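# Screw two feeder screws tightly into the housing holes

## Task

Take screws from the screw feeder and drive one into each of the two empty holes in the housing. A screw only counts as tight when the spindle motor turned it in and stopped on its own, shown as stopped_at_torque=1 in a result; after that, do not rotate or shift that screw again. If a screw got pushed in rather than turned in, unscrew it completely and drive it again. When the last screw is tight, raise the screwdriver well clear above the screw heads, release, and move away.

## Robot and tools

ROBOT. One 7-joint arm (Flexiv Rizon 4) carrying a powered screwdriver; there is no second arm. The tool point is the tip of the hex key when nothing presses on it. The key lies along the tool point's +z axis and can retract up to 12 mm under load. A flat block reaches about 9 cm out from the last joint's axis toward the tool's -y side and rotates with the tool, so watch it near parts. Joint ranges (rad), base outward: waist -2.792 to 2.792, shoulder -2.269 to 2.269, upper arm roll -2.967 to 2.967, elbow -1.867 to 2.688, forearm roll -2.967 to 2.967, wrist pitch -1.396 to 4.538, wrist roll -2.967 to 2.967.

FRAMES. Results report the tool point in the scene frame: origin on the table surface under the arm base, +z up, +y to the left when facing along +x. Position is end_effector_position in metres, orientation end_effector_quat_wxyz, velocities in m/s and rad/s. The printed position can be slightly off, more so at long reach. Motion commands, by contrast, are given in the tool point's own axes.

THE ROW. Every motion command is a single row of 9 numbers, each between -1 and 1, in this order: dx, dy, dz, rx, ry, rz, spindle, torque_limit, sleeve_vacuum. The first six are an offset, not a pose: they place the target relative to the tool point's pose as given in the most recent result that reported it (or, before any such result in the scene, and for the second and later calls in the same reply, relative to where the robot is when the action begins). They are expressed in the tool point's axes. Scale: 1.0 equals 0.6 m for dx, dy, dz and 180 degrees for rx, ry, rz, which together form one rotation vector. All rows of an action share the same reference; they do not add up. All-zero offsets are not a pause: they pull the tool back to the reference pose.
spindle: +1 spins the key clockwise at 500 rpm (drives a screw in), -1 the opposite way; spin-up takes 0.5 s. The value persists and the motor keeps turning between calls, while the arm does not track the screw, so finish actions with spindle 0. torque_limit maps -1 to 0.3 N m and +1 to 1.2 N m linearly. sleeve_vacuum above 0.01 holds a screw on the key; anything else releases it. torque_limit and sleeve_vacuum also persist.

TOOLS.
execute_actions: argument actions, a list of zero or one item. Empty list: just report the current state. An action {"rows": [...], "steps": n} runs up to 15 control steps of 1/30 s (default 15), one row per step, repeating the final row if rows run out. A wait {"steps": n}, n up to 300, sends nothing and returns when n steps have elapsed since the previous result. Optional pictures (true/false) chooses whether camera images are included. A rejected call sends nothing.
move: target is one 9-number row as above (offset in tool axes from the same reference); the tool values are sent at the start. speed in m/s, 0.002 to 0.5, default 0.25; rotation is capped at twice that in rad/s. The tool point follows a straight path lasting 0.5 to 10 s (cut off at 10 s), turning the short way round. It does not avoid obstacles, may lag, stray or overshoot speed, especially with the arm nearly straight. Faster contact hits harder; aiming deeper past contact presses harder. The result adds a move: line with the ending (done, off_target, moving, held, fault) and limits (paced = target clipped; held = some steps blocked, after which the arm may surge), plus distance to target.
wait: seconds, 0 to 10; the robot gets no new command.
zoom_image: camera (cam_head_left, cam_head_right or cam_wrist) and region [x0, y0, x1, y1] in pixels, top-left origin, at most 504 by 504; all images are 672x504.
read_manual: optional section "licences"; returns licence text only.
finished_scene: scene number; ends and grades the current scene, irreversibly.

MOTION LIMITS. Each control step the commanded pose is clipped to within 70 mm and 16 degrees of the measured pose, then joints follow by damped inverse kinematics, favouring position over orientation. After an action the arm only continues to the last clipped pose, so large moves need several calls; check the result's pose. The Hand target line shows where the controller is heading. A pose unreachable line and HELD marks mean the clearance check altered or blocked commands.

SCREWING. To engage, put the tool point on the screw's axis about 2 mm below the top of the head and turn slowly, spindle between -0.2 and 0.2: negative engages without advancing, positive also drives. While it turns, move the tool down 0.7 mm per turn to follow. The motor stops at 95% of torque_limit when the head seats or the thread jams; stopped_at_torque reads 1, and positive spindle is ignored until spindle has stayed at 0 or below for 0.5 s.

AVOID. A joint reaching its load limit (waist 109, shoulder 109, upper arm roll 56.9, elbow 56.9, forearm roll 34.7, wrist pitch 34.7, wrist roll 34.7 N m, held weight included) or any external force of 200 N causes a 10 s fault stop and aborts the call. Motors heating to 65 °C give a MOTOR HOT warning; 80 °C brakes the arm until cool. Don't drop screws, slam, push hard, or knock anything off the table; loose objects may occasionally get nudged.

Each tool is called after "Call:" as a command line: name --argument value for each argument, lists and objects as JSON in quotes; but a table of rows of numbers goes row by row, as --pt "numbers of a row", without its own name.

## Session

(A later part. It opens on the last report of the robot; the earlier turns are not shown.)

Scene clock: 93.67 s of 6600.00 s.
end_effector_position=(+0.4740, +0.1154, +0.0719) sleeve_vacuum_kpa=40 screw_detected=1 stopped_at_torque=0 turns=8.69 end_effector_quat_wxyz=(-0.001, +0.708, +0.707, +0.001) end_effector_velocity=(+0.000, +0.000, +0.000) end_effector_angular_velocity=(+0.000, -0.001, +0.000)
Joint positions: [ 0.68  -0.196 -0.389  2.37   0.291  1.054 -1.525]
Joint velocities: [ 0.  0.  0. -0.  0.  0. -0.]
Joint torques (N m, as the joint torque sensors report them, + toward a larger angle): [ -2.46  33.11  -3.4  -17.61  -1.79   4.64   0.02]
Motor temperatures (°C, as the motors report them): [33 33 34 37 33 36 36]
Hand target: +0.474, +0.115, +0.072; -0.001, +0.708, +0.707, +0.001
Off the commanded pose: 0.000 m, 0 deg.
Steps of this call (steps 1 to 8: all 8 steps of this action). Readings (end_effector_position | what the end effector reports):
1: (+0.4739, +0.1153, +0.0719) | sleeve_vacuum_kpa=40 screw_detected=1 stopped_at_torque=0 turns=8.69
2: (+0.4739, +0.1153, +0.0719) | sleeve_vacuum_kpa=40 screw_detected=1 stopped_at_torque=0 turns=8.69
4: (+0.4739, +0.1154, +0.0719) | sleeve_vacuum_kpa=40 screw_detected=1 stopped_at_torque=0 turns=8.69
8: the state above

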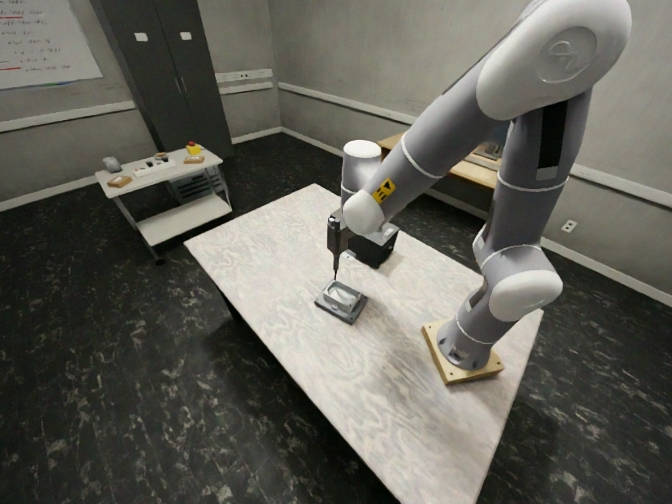

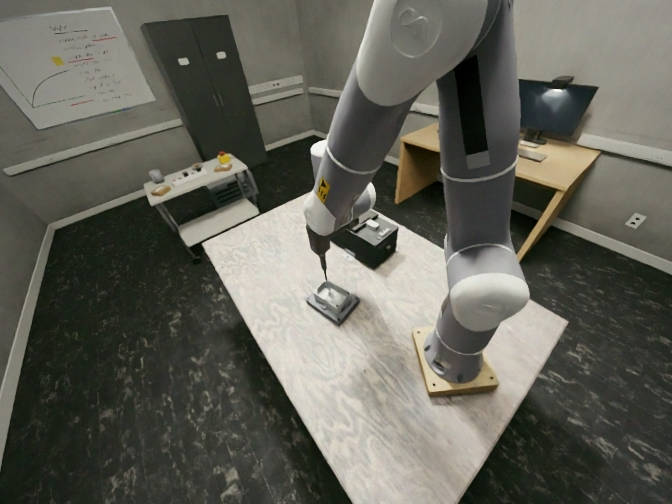

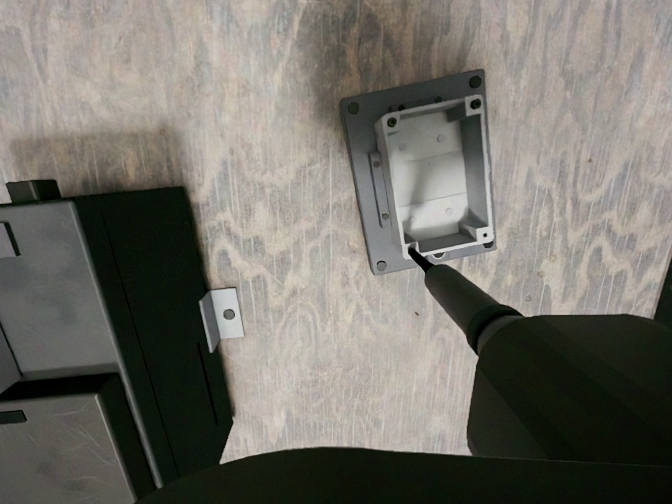

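Appears to be going in.

Call:
move --target '[0,0,0.008,0,0,0,0.4,0,1]' --speed 0.0023

Call:
execute_actions --actions '[{"rows":[[0,0,0,0,0,0,0,0,1]],"steps":3}]' --pictures false

Call:
zoom_image --camera "cam_wrist" --region '[380,200,500,290]'

Scene clock: 100.30 s of 6600.00 s.
end_effector_position=(+0.4739, +0.1154, +0.0672) sleeve_vacuum_kpa=40 screw_detected=1 stopped_at_torque=1 turns=14.89 end_effector_quat_wxyz=(-0.001, +0.708, +0.707, +0.001) end_effector_velocity=(-0.000, -0.000, -0.000) end_effector_angular_velocity=(+0.000, +0.000, -0.000)
Joint positions: [ 0.68  -0.213 -0.386  2.367  0.308  1.064 -1.537]
Joint velocities: [ 0. -0. -0. -0.  0. -0. -0.]
Joint torques (N m, as the joint torque sensors report them, + toward a larger angle): [ -3.19  31.5   -2.76 -17.89  -1.6    5.08  -0.26]
Motor temperatures (°C, as the motors report them): [33 33 34 37 33 36 36]
Hand target: +0.474, +0.115, +0.067; -0.001, +0.708, +0.707, +0.001
Off the commanded pose: 0.000 m, 0 deg.
After step 90, 1.33 s passed at rest.
move: done

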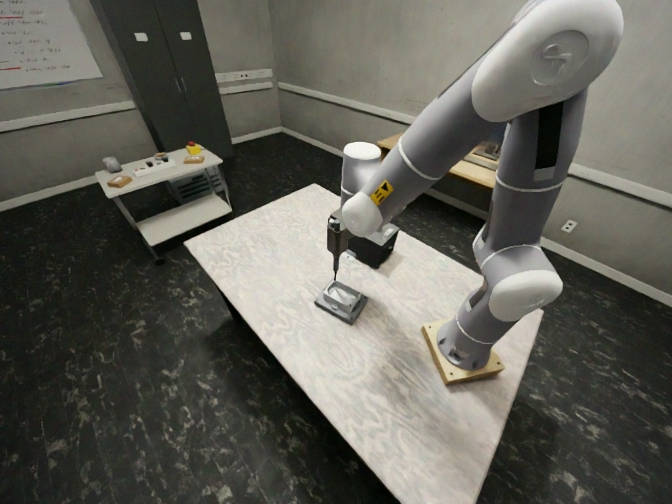

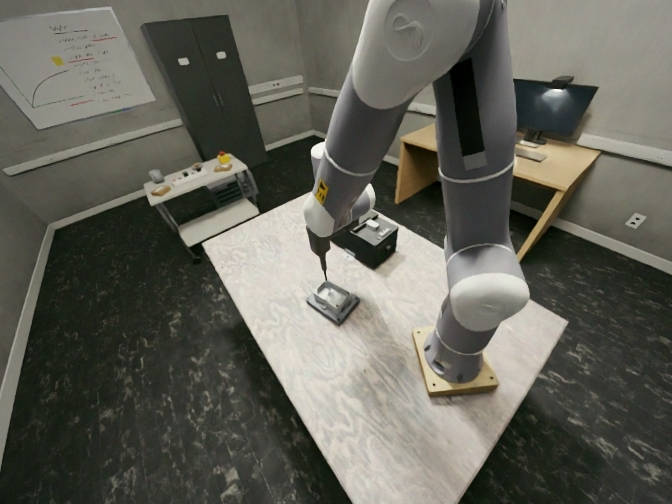

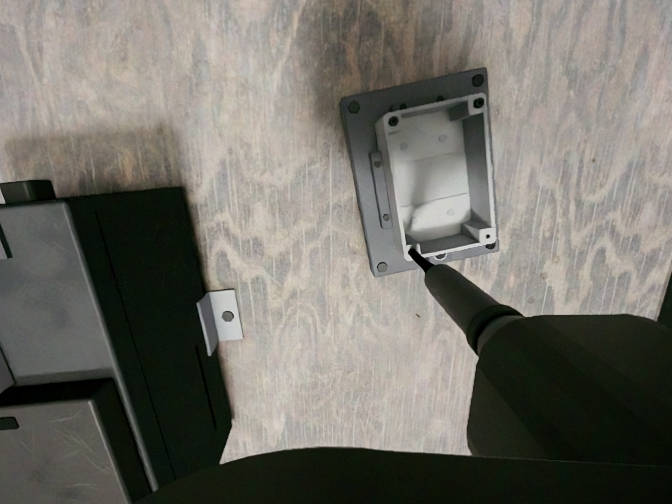

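Scene clock: 100.40 s of 6600.00 s.
end_effector_position=(+0.4739, +0.1154, +0.0673) sleeve_vacuum_kpa=40 screw_detected=1 stopped_at_torque=1 turns=14.89 end_effector_quat_wxyz=(-0.001, +0.708, +0.707, +0.001) end_effector_velocity=(+0.000, +0.000, +0.000) end_effector_angular_velocity=(+0.000, -0.001, +0.000)
Joint positions: [ 0.68  -0.213 -0.386  2.367  0.308  1.064 -1.537]
Joint velocities: [ 0.     0.001 -0.     0.    -0.     0.     0.   ]
Joint torques (N m, as the joint torque sensors report them, + toward a larger angle): [ -2.4   33.16  -3.52 -17.29  -1.52   4.58   0.1 ]
Motor temperatures (°C, as the motors report them): [33 33 34 37 33 36 36]
Hand target: +0.474, +0.115, +0.067; -0.001, +0.708, +0.707, +0.001
Off the commanded pose: 0.000 m, 0 deg.
Steps of this call (steps 1 to 3: all 3 steps of this action). Readings (end_effector_position | what the end effector reports):
1: (+0.4739, +0.1154, +0.0672) | sleeve_vacuum_kpa=40 screw_detected=1 stopped_at_torque=1 turns=14.89
2: (+0.4739, +0.1154, +0.0673) | sleeve_vacuum_kpa=40 screw_detected=1 stopped_at_torque=1 turns=14.89
3: the state above

Region (380, 200, 500, 290) of cam_wrist's 672x504 image, scaled by 4.200, with more detail than that image has; it fills the top 378 rows of this view, and the rest is white.

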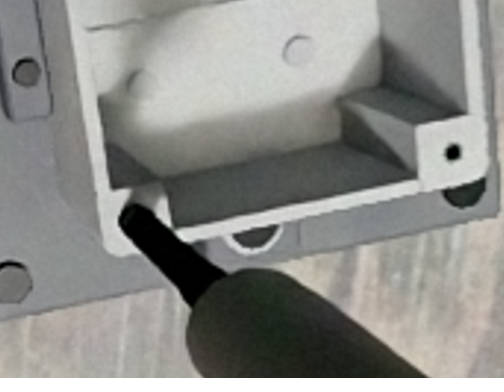

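Call:
move --target '[0,0,-0.01,0,0,0,0,0,0]' --speed 0.008

Call:
move --target '[0,0,-0.2,0,0,0,0,0,0]' --speed 0.15

Call:
move --target '[-0.485,-0.046,0,0,0,0,0,0,0]'

Scene clock: 104.83 s of 6600.00 s.
end_effector_position=(+0.4742, +0.1154, +0.0733) sleeve_vacuum_kpa=0 screw_detected=0 stopped_at_torque=1 turns=14.89 end_effector_quat_wxyz=(-0.001, +0.708, +0.707, +0.001) end_effector_velocity=(-0.000, -0.000, +0.000) end_effector_angular_velocity=(-0.000, +0.000, -0.000)
Joint positions: [ 0.682 -0.192 -0.392  2.371  0.288  1.051 -1.523]
Joint velocities: [-0.     0.001 -0.     0.    -0.001 -0.001  0.001]
Joint torques (N m, as the joint torque sensors report them, + toward a larger angle): [ -2.53  33.53  -3.71 -17.19  -2.36   3.51   0.52]
Motor temperatures (°C, as the motors report them): [33 33 34 37 33 36 36]
Hand target: +0.474, +0.115, +0.073; -0.001, +0.708, +0.707, +0.001
Off the commanded pose: 0.000 m, 0 deg.
After step 90, 0.47 s passed at rest.
move: done

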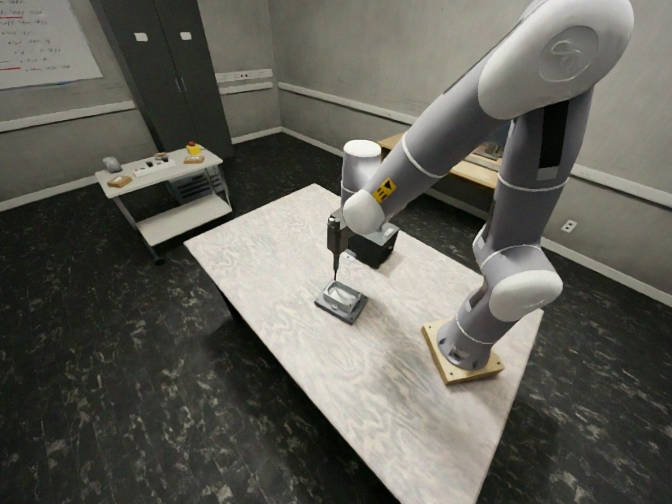

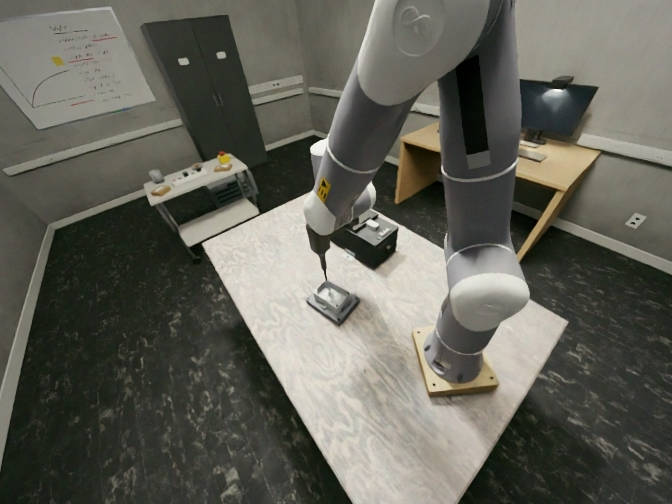

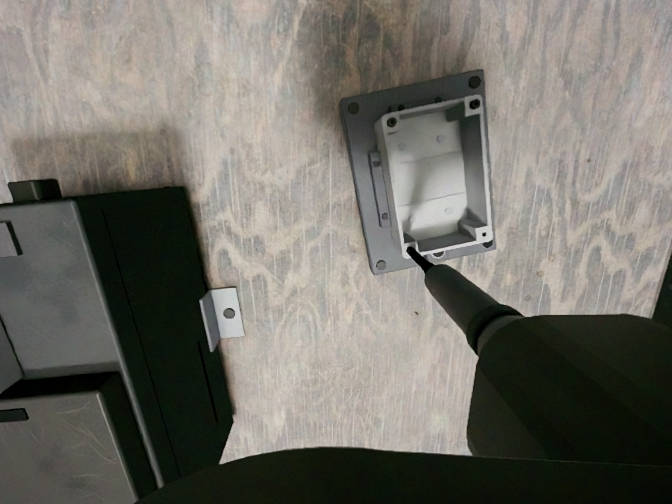

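Scene clock: 106.03 s of 6600.00 s.
end_effector_position=(+0.4742, +0.1151, +0.1934) sleeve_vacuum_kpa=0 screw_detected=0 stopped_at_torque=1 turns=14.89 end_effector_quat_wxyz=(-0.001, +0.708, +0.707, +0.001) end_effector_velocity=(-0.001, -0.000, +0.000) end_effector_angular_velocity=(-0.000, +0.001, -0.000)
Joint positions: [ 0.659  0.156 -0.4    2.337  0.016  0.709 -1.326]
Joint velocities: [-0.     0.001 -0.    -0.    -0.001 -0.003  0.001]
Joint torques (N m, as the joint torque sensors report them, + toward a larger angle): [ -2.46  27.04   0.75 -27.61  -3.07   3.5    0.43]
Motor temperatures (°C, as the motors report them): [33 33 34 37 33 36 36]
Hand target: +0.474, +0.115, +0.194; -0.001, +0.708, +0.707, +0.001
Off the commanded pose: 0.000 m, 0 deg.
move: done

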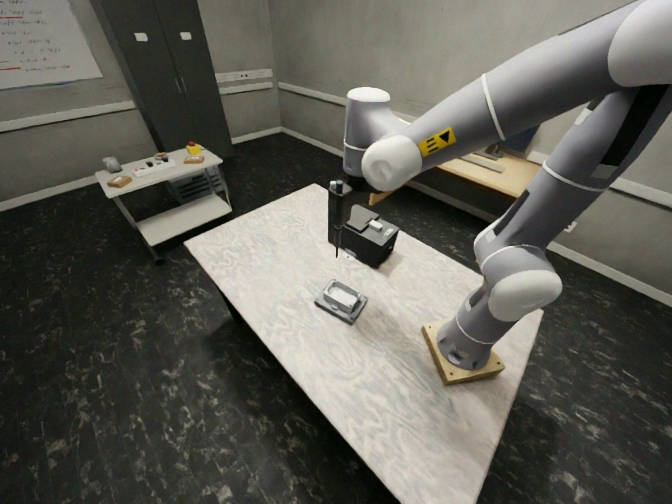

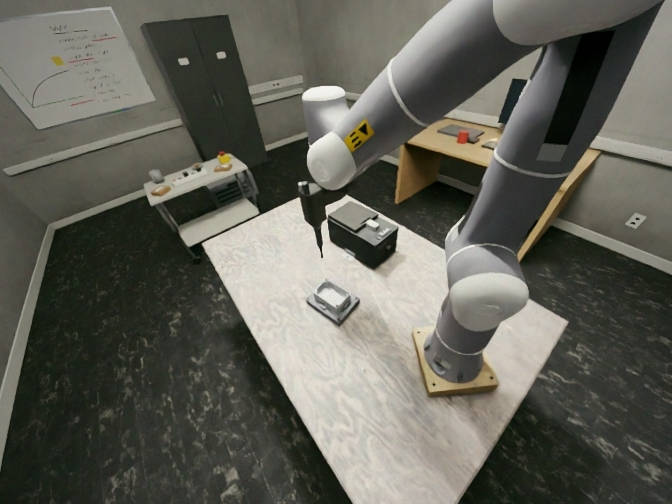

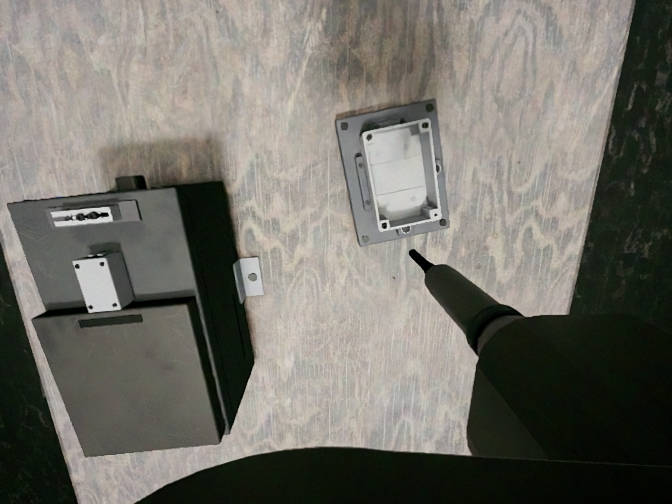

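Scene clock: 107.67 s of 6600.00 s.
end_effector_position=(+0.4455, -0.1766, +0.1925) sleeve_vacuum_kpa=0 screw_detected=0 stopped_at_torque=1 turns=14.89 end_effector_quat_wxyz=(-0.000, +0.707, +0.707, +0.001) end_effector_velocity=(+0.000, -0.000, +0.000) end_effector_angular_velocity=(+0.004, +0.001, +0.002)
Joint positions: [ 0.425 -0.06  -0.862  2.185  0.198  0.666 -2.135]
Joint velocities: [-0.002 -0.008 -0.002 -0.008  0.011 -0.007 -0.012]
Joint torques (N m, as the joint torque sensors report them, + toward a larger angle): [ -4.36  25.96  -4.99 -26.68  -2.73   3.4   -0.25]
Motor temperatures (°C, as the motors report them): [33 33 34 37 33 36 36]
Hand target: +0.445, -0.177, +0.192; -0.001, +0.708, +0.707, +0.001
Off the commanded pose: 0.001 m, 0 deg.
move: done

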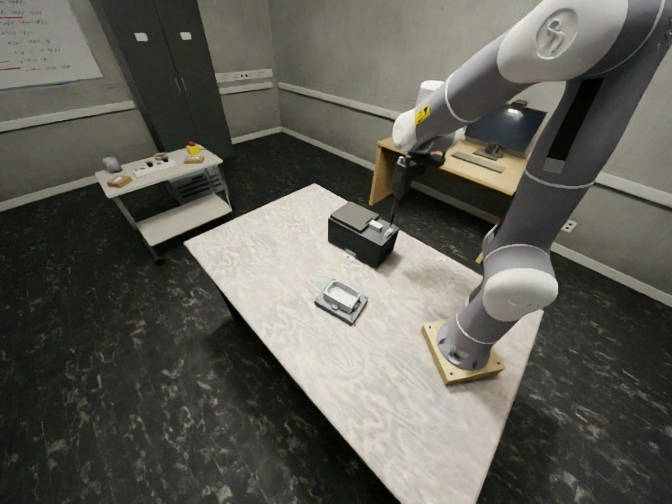

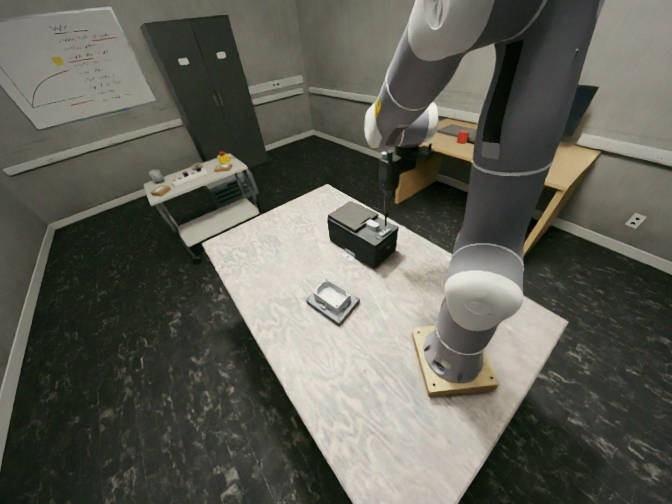

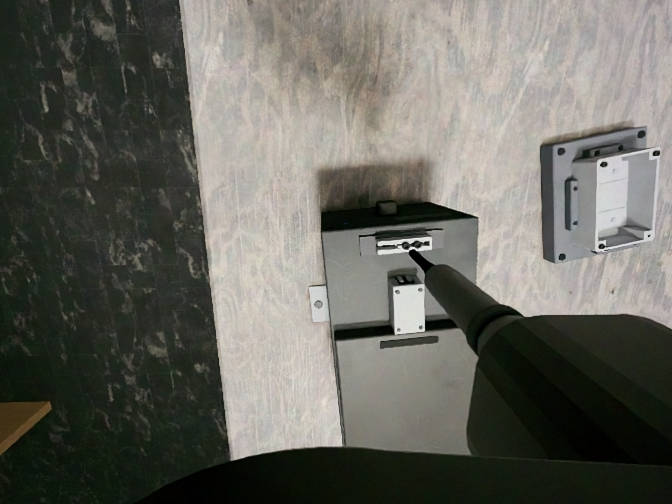

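Call:
move --target '[0.0017,0.0006,0.033,0,0,0,0,0,1]' --speed 0.03

Call:
move --target '[0,0,0.013,0,0,0,-0.1,0,1]' --speed 0.004

Call:
move --target '[0,0,-0.06,0,0,0,0,0,1]' --speed 0.04

Call:
zoom_image --camera "cam_wrist" --region '[380,220,440,265]'

Scene clock: 112.70 s of 6600.00 s.
end_effector_position=(+0.4457, -0.1754, +0.1727) sleeve_vacuum_kpa=14 screw_detected=0 stopped_at_torque=1 turns=14.89 end_effector_quat_wxyz=(-0.001, +0.707, +0.707, +0.001) end_effector_velocity=(+0.001, -0.000, -0.000) end_effector_angular_velocity=(-0.000, -0.001, +0.001)
Joint positions: [ 0.422 -0.123 -0.858  2.189  0.267  0.703 -2.182]
Joint velocities: [-0.    -0.002 -0.    -0.001  0.003  0.001 -0.002]
Joint torques (N m, as the joint torque sensors report them, + toward a larger angle): [ -5.33  26.38  -5.57 -25.09  -3.13   4.7   -0.12]
Motor temperatures (°C, as the motors report them): [33 33 34 37 33 36 36]
Hand target: +0.446, -0.176, +0.173; -0.000, +0.707, +0.707, +0.001
Off the commanded pose: 0.000 m, 0 deg.
After step 90, 1.10 s passed at rest.
move: done

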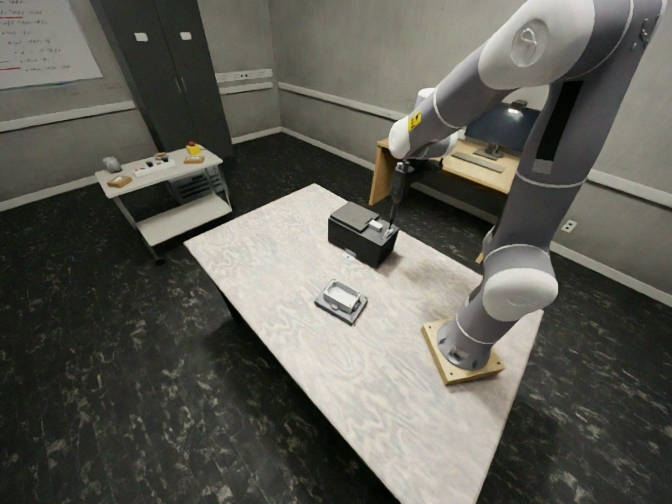

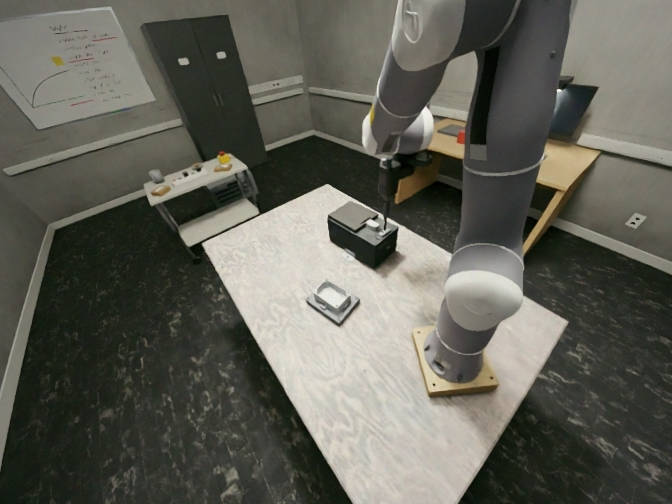

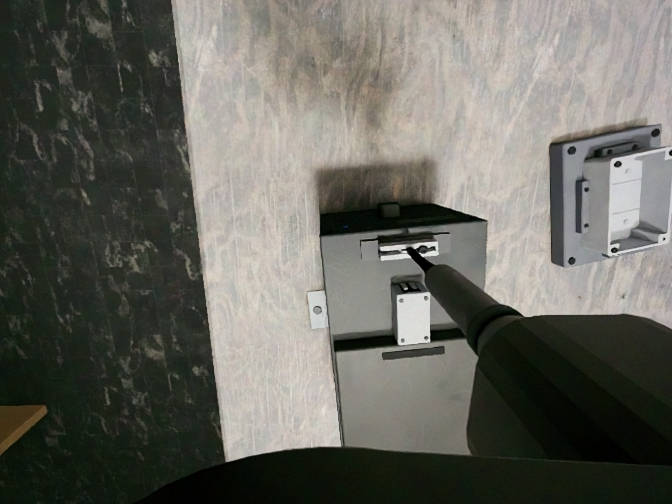

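Scene clock: 114.87 s of 6600.00 s.
end_effector_position=(+0.4459, -0.1753, +0.1651) sleeve_vacuum_kpa=40 screw_detected=1 stopped_at_torque=1 turns=13.09 end_effector_quat_wxyz=(-0.001, +0.707, +0.707, +0.001) end_effector_velocity=(+0.000, +0.000, +0.000) end_effector_angular_velocity=(+0.000, -0.001, +0.000)
Joint positions: [ 0.419 -0.148 -0.855  2.188  0.296  0.715 -2.203]
Joint velocities: [ 0.    -0.     0.    -0.     0.001 -0.    -0.001]
Joint torques (N m, as the joint torque sensors report them, + toward a larger angle): [ -4.6   25.66  -6.   -23.16  -2.59   4.49  -0.27]
Motor temperatures (°C, as the motors report them): [33 33 34 38 33 36 36]
Hand target: +0.446, -0.175, +0.165; -0.001, +0.707, +0.707, +0.001
Off the commanded pose: 0.000 m, 0 deg.
move: done

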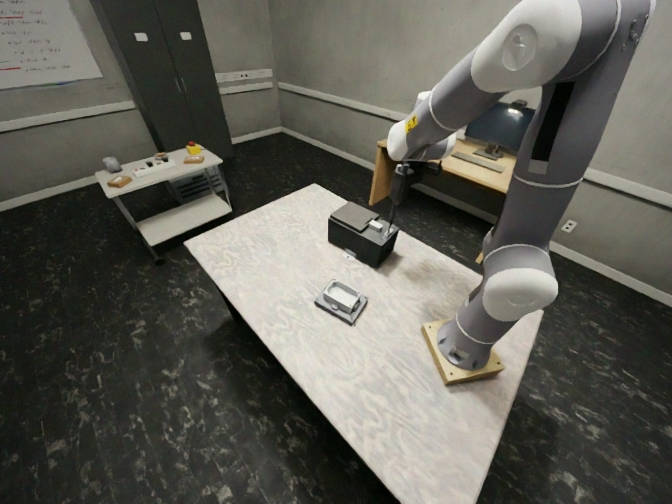

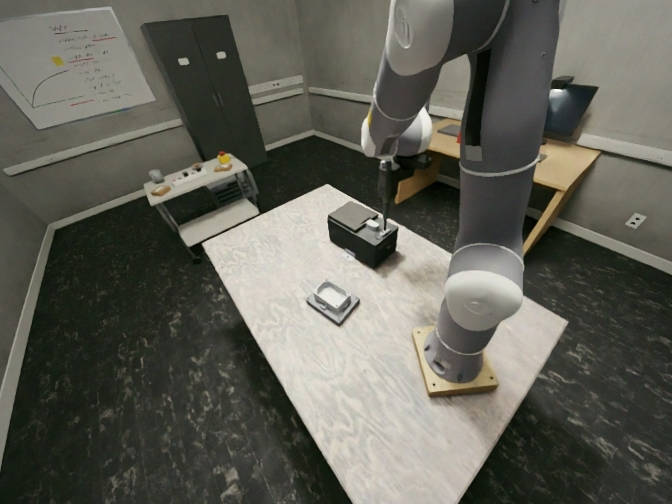

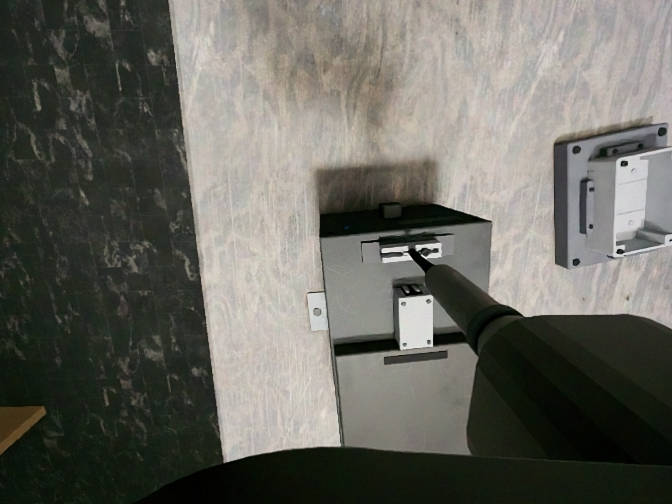

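Scene clock: 116.30 s of 6600.00 s.
end_effector_position=(+0.4460, -0.1756, +0.2011) sleeve_vacuum_kpa=39 screw_detected=1 stopped_at_torque=1 turns=12.90 end_effector_quat_wxyz=(-0.000, +0.708, +0.707, +0.001) end_effector_velocity=(-0.000, +0.000, +0.000) end_effector_angular_velocity=(-0.000, +0.000, +0.000)
Joint positions: [ 0.429 -0.031 -0.863  2.184  0.169  0.649 -2.112]
Joint velocities: [-0.     0.002  0.001  0.    -0.002 -0.     0.002]
Joint torques (N m, as the joint torque sensors report them, + toward a larger angle): [ -2.02  26.14  -3.13 -26.19  -3.44   3.36   0.48]
Motor temperatures (°C, as the motors report them): [33 33 34 38 33 36 36]
Hand target: +0.446, -0.175, +0.201; -0.001, +0.708, +0.707, +0.001
Off the commanded pose: 0.000 m, 0 deg.
move: done

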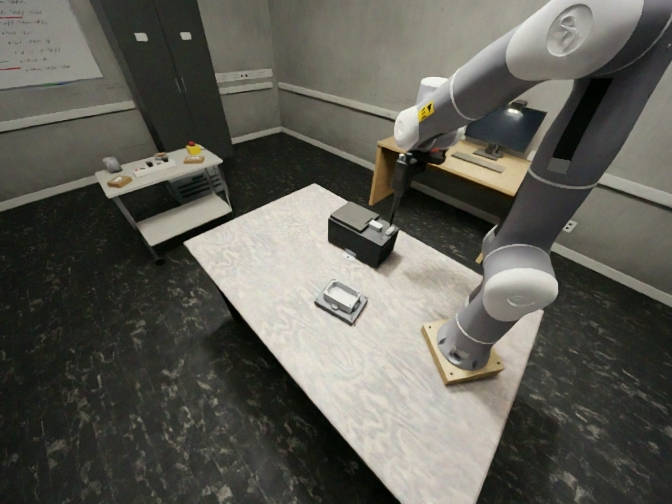

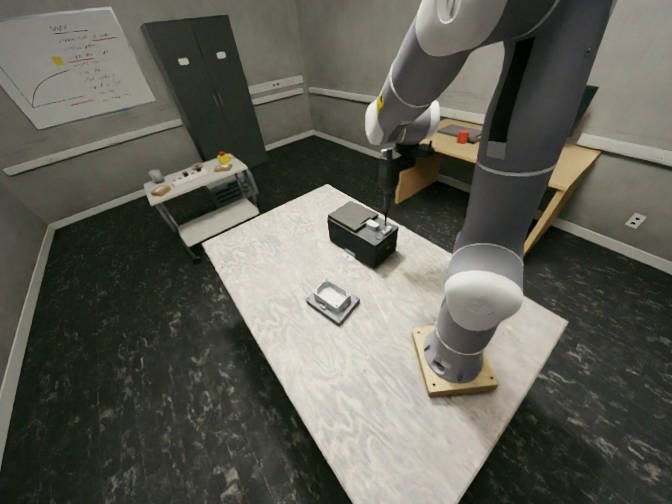

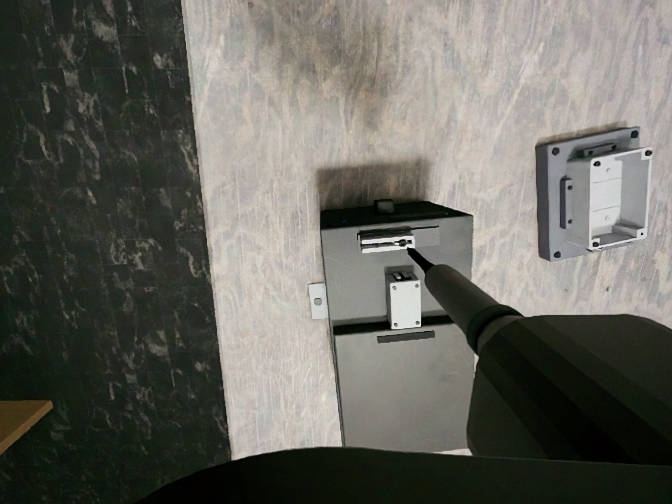

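Region (380, 220, 440, 265) of cam_wrist's 672x504 image, scaled by 8.400, with more detail than that image has; it fills the top 378 rows of this view, and the rest is white.

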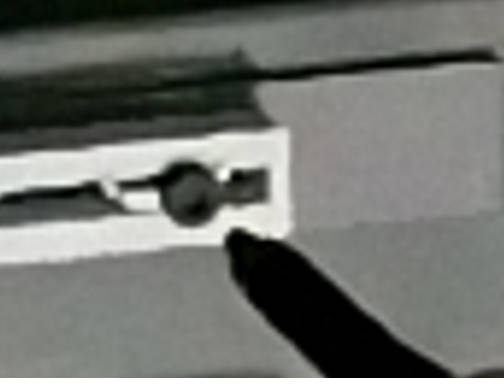

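Call:
move --target '[0.597,0.026,0.1,0,0,0,0,0,1]' --speed 0.22

Call:
move --target '[0,0,0.074,0,0,0,0,0,1]' --speed 0.06

Call:
zoom_image --camera "cam_wrist" --region '[380,220,440,265]'

Scene clock: 122.13 s of 6600.00 s.
end_effector_position=(+0.4630, +0.1835, +0.1421) sleeve_vacuum_kpa=39 screw_detected=1 stopped_at_torque=1 turns=12.90 end_effector_quat_wxyz=(-0.001, +0.708, +0.707, +0.001) end_effector_velocity=(+0.001, +0.000, -0.000) end_effector_angular_velocity=(-0.001, -0.000, -0.001)
Joint positions: [ 0.775  0.046 -0.351  2.39   0.064  0.873 -1.201]
Joint velocities: [ 0.001 -0.002  0.    -0.001 -0.     0.     0.002]
Joint torques (N m, as the joint torque sensors report them, + toward a larger angle): [ -0.92  27.46  -0.06 -24.3   -1.91   5.65   0.26]
Motor temperatures (°C, as the motors report them): [33 33 34 38 33 36 36]
Hand target: +0.463, +0.184, +0.142; -0.001, +0.708, +0.707, +0.001
Off the commanded pose: 0.001 m, 0 deg.
After step 90, 0.77 s passed at rest.
move: done

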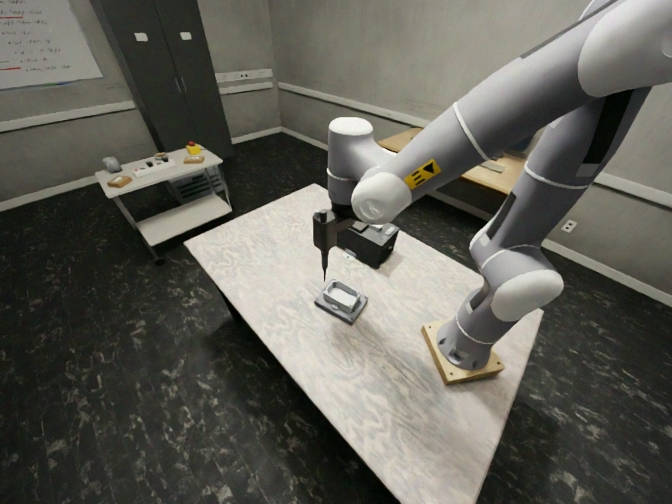

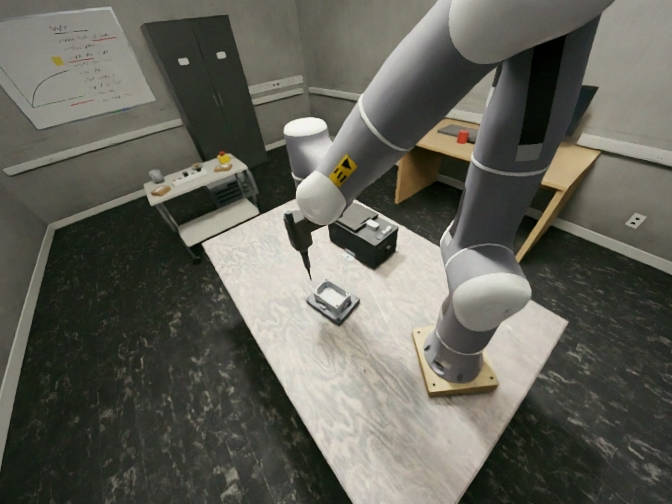

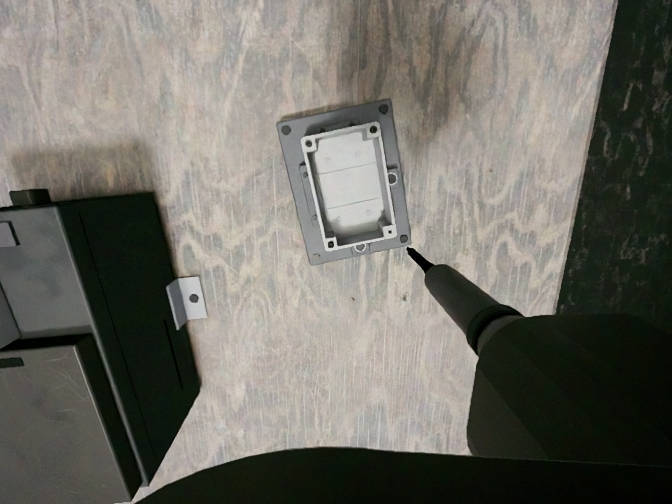

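Scene clock: 123.17 s of 6600.00 s.
end_effector_position=(+0.4628, +0.1834, +0.0976) sleeve_vacuum_kpa=39 screw_detected=1 stopped_at_torque=1 turns=12.90 end_effector_quat_wxyz=(-0.001, +0.708, +0.707, +0.001) end_effector_velocity=(+0.000, +0.000, -0.000) end_effector_angular_velocity=(+0.001, -0.000, +0.000)
Joint positions: [ 0.789 -0.087 -0.353  2.402  0.159  1.006 -1.269]
Joint velocities: [ 0.    -0.002  0.    -0.001  0.003  0.002 -0.003]
Joint torques (N m, as the joint torque sensors report them, + toward a larger angle): [ -0.73  31.17  -1.01 -20.88  -1.77   5.45  -0.29]
Motor temperatures (°C, as the motors report them): [33 33 34 38 33 36 36]
Hand target: +0.463, +0.184, +0.098; -0.001, +0.708, +0.707, +0.001
Off the commanded pose: 0.000 m, 0 deg.
move: done

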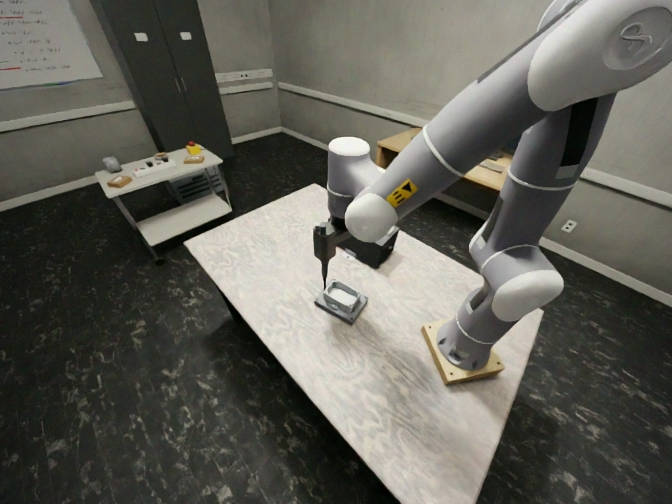

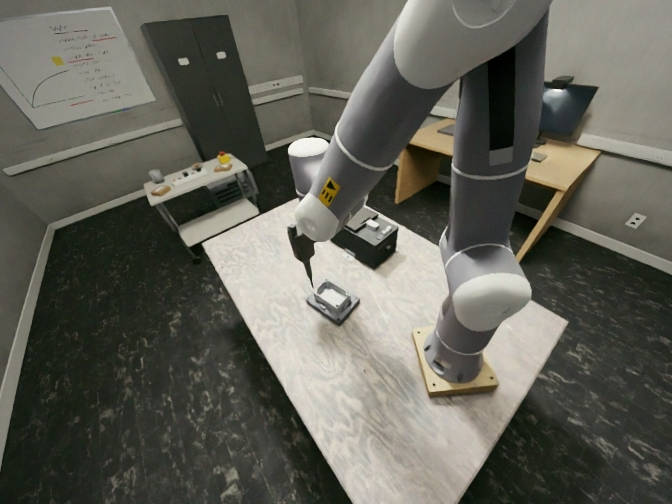

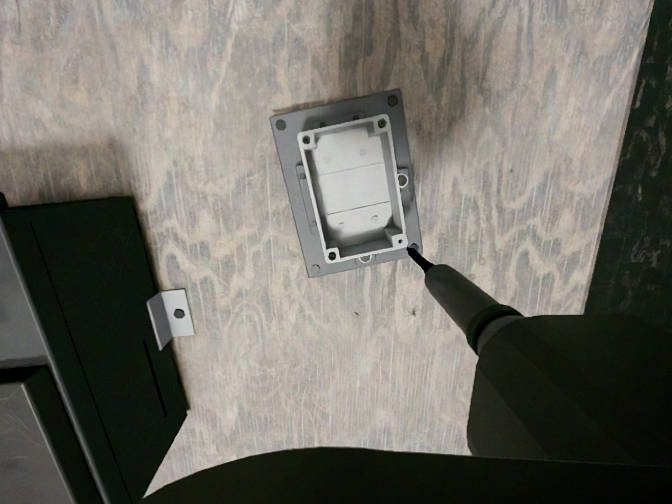

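Region (380, 220, 440, 265) of cam_wrist's 672x504 image, scaled by 8.400, with more detail than that image has; it fills the top 378 rows of this view, and the rest is white.

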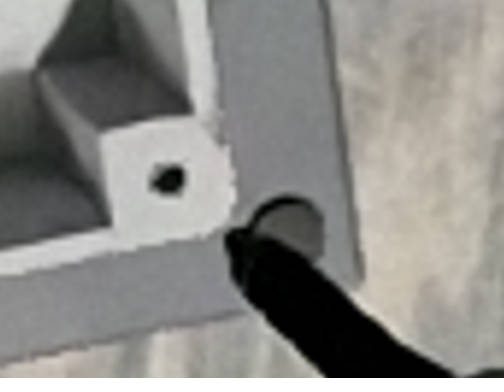

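Call:
move --target '[-0.0046,-0.0043,0.0133,0,0,0,0,0,1]' --speed 0.02

Call:
zoom_image --camera "cam_wrist" --region '[380,220,440,265]'

Call:
zoom_image --camera "cam_head_left" --region '[305,270,345,310]'

Scene clock: 127.30 s of 6600.00 s.
end_effector_position=(+0.4602, +0.1807, +0.0896) sleeve_vacuum_kpa=39 screw_detected=1 stopped_at_torque=1 turns=12.90 end_effector_quat_wxyz=(-0.001, +0.708, +0.707, +0.001) end_effector_velocity=(+0.001, +0.000, +0.000) end_effector_angular_velocity=(+0.001, -0.002, +0.000)
Joint positions: [ 0.788 -0.107 -0.351  2.41   0.179  1.031 -1.286]
Joint velocities: [ 0.    -0.001  0.    -0.     0.002  0.003 -0.002]
Joint torques (N m, as the joint torque sensors report them, + toward a larger angle): [ -2.19  30.35  -1.86 -18.97  -1.66   5.36  -0.05]
Motor temperatures (°C, as the motors report them): [33 33 34 38 33 36 36]
Hand target: +0.460, +0.181, +0.090; -0.001, +0.708, +0.707, +0.001
Off the commanded pose: 0.000 m, 0 deg.
After step 90, 0.43 s passed at rest.
move: done

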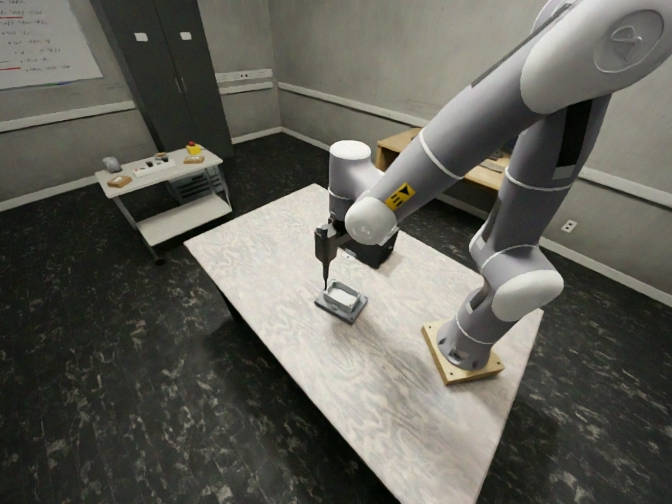

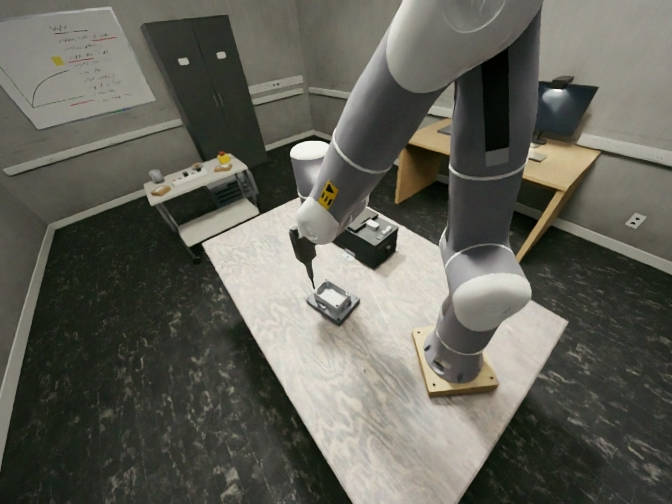

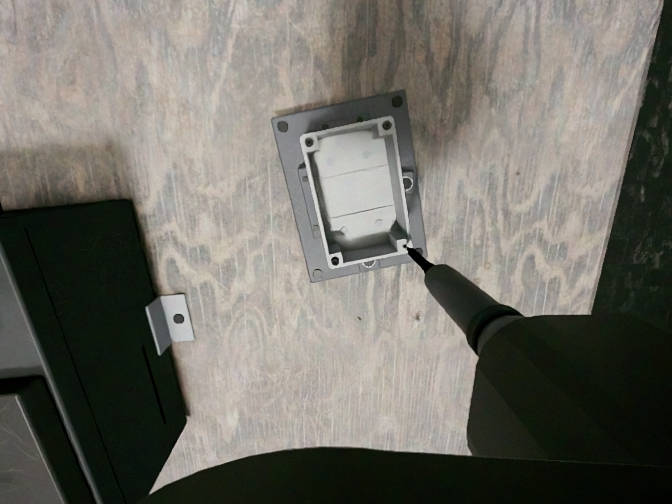

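Region (380, 220, 440, 265) of cam_wrist's 672x504 image, scaled by 8.400, with more detail than that image has; it fills the top 378 rows of this view, and the rest is white.

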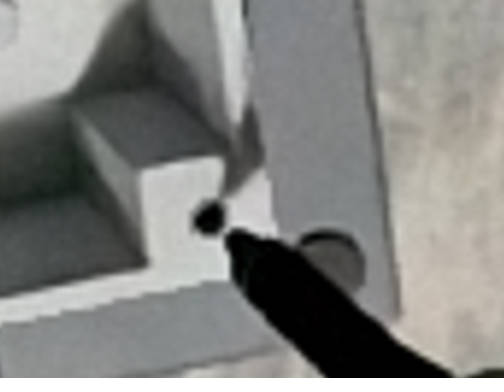

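Region (305, 270, 345, 310) of cam_head_left's 672x504 image, scaled by 12.600, with more detail than that image has.

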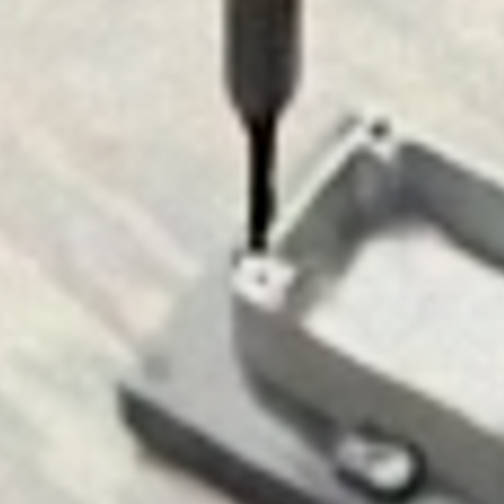

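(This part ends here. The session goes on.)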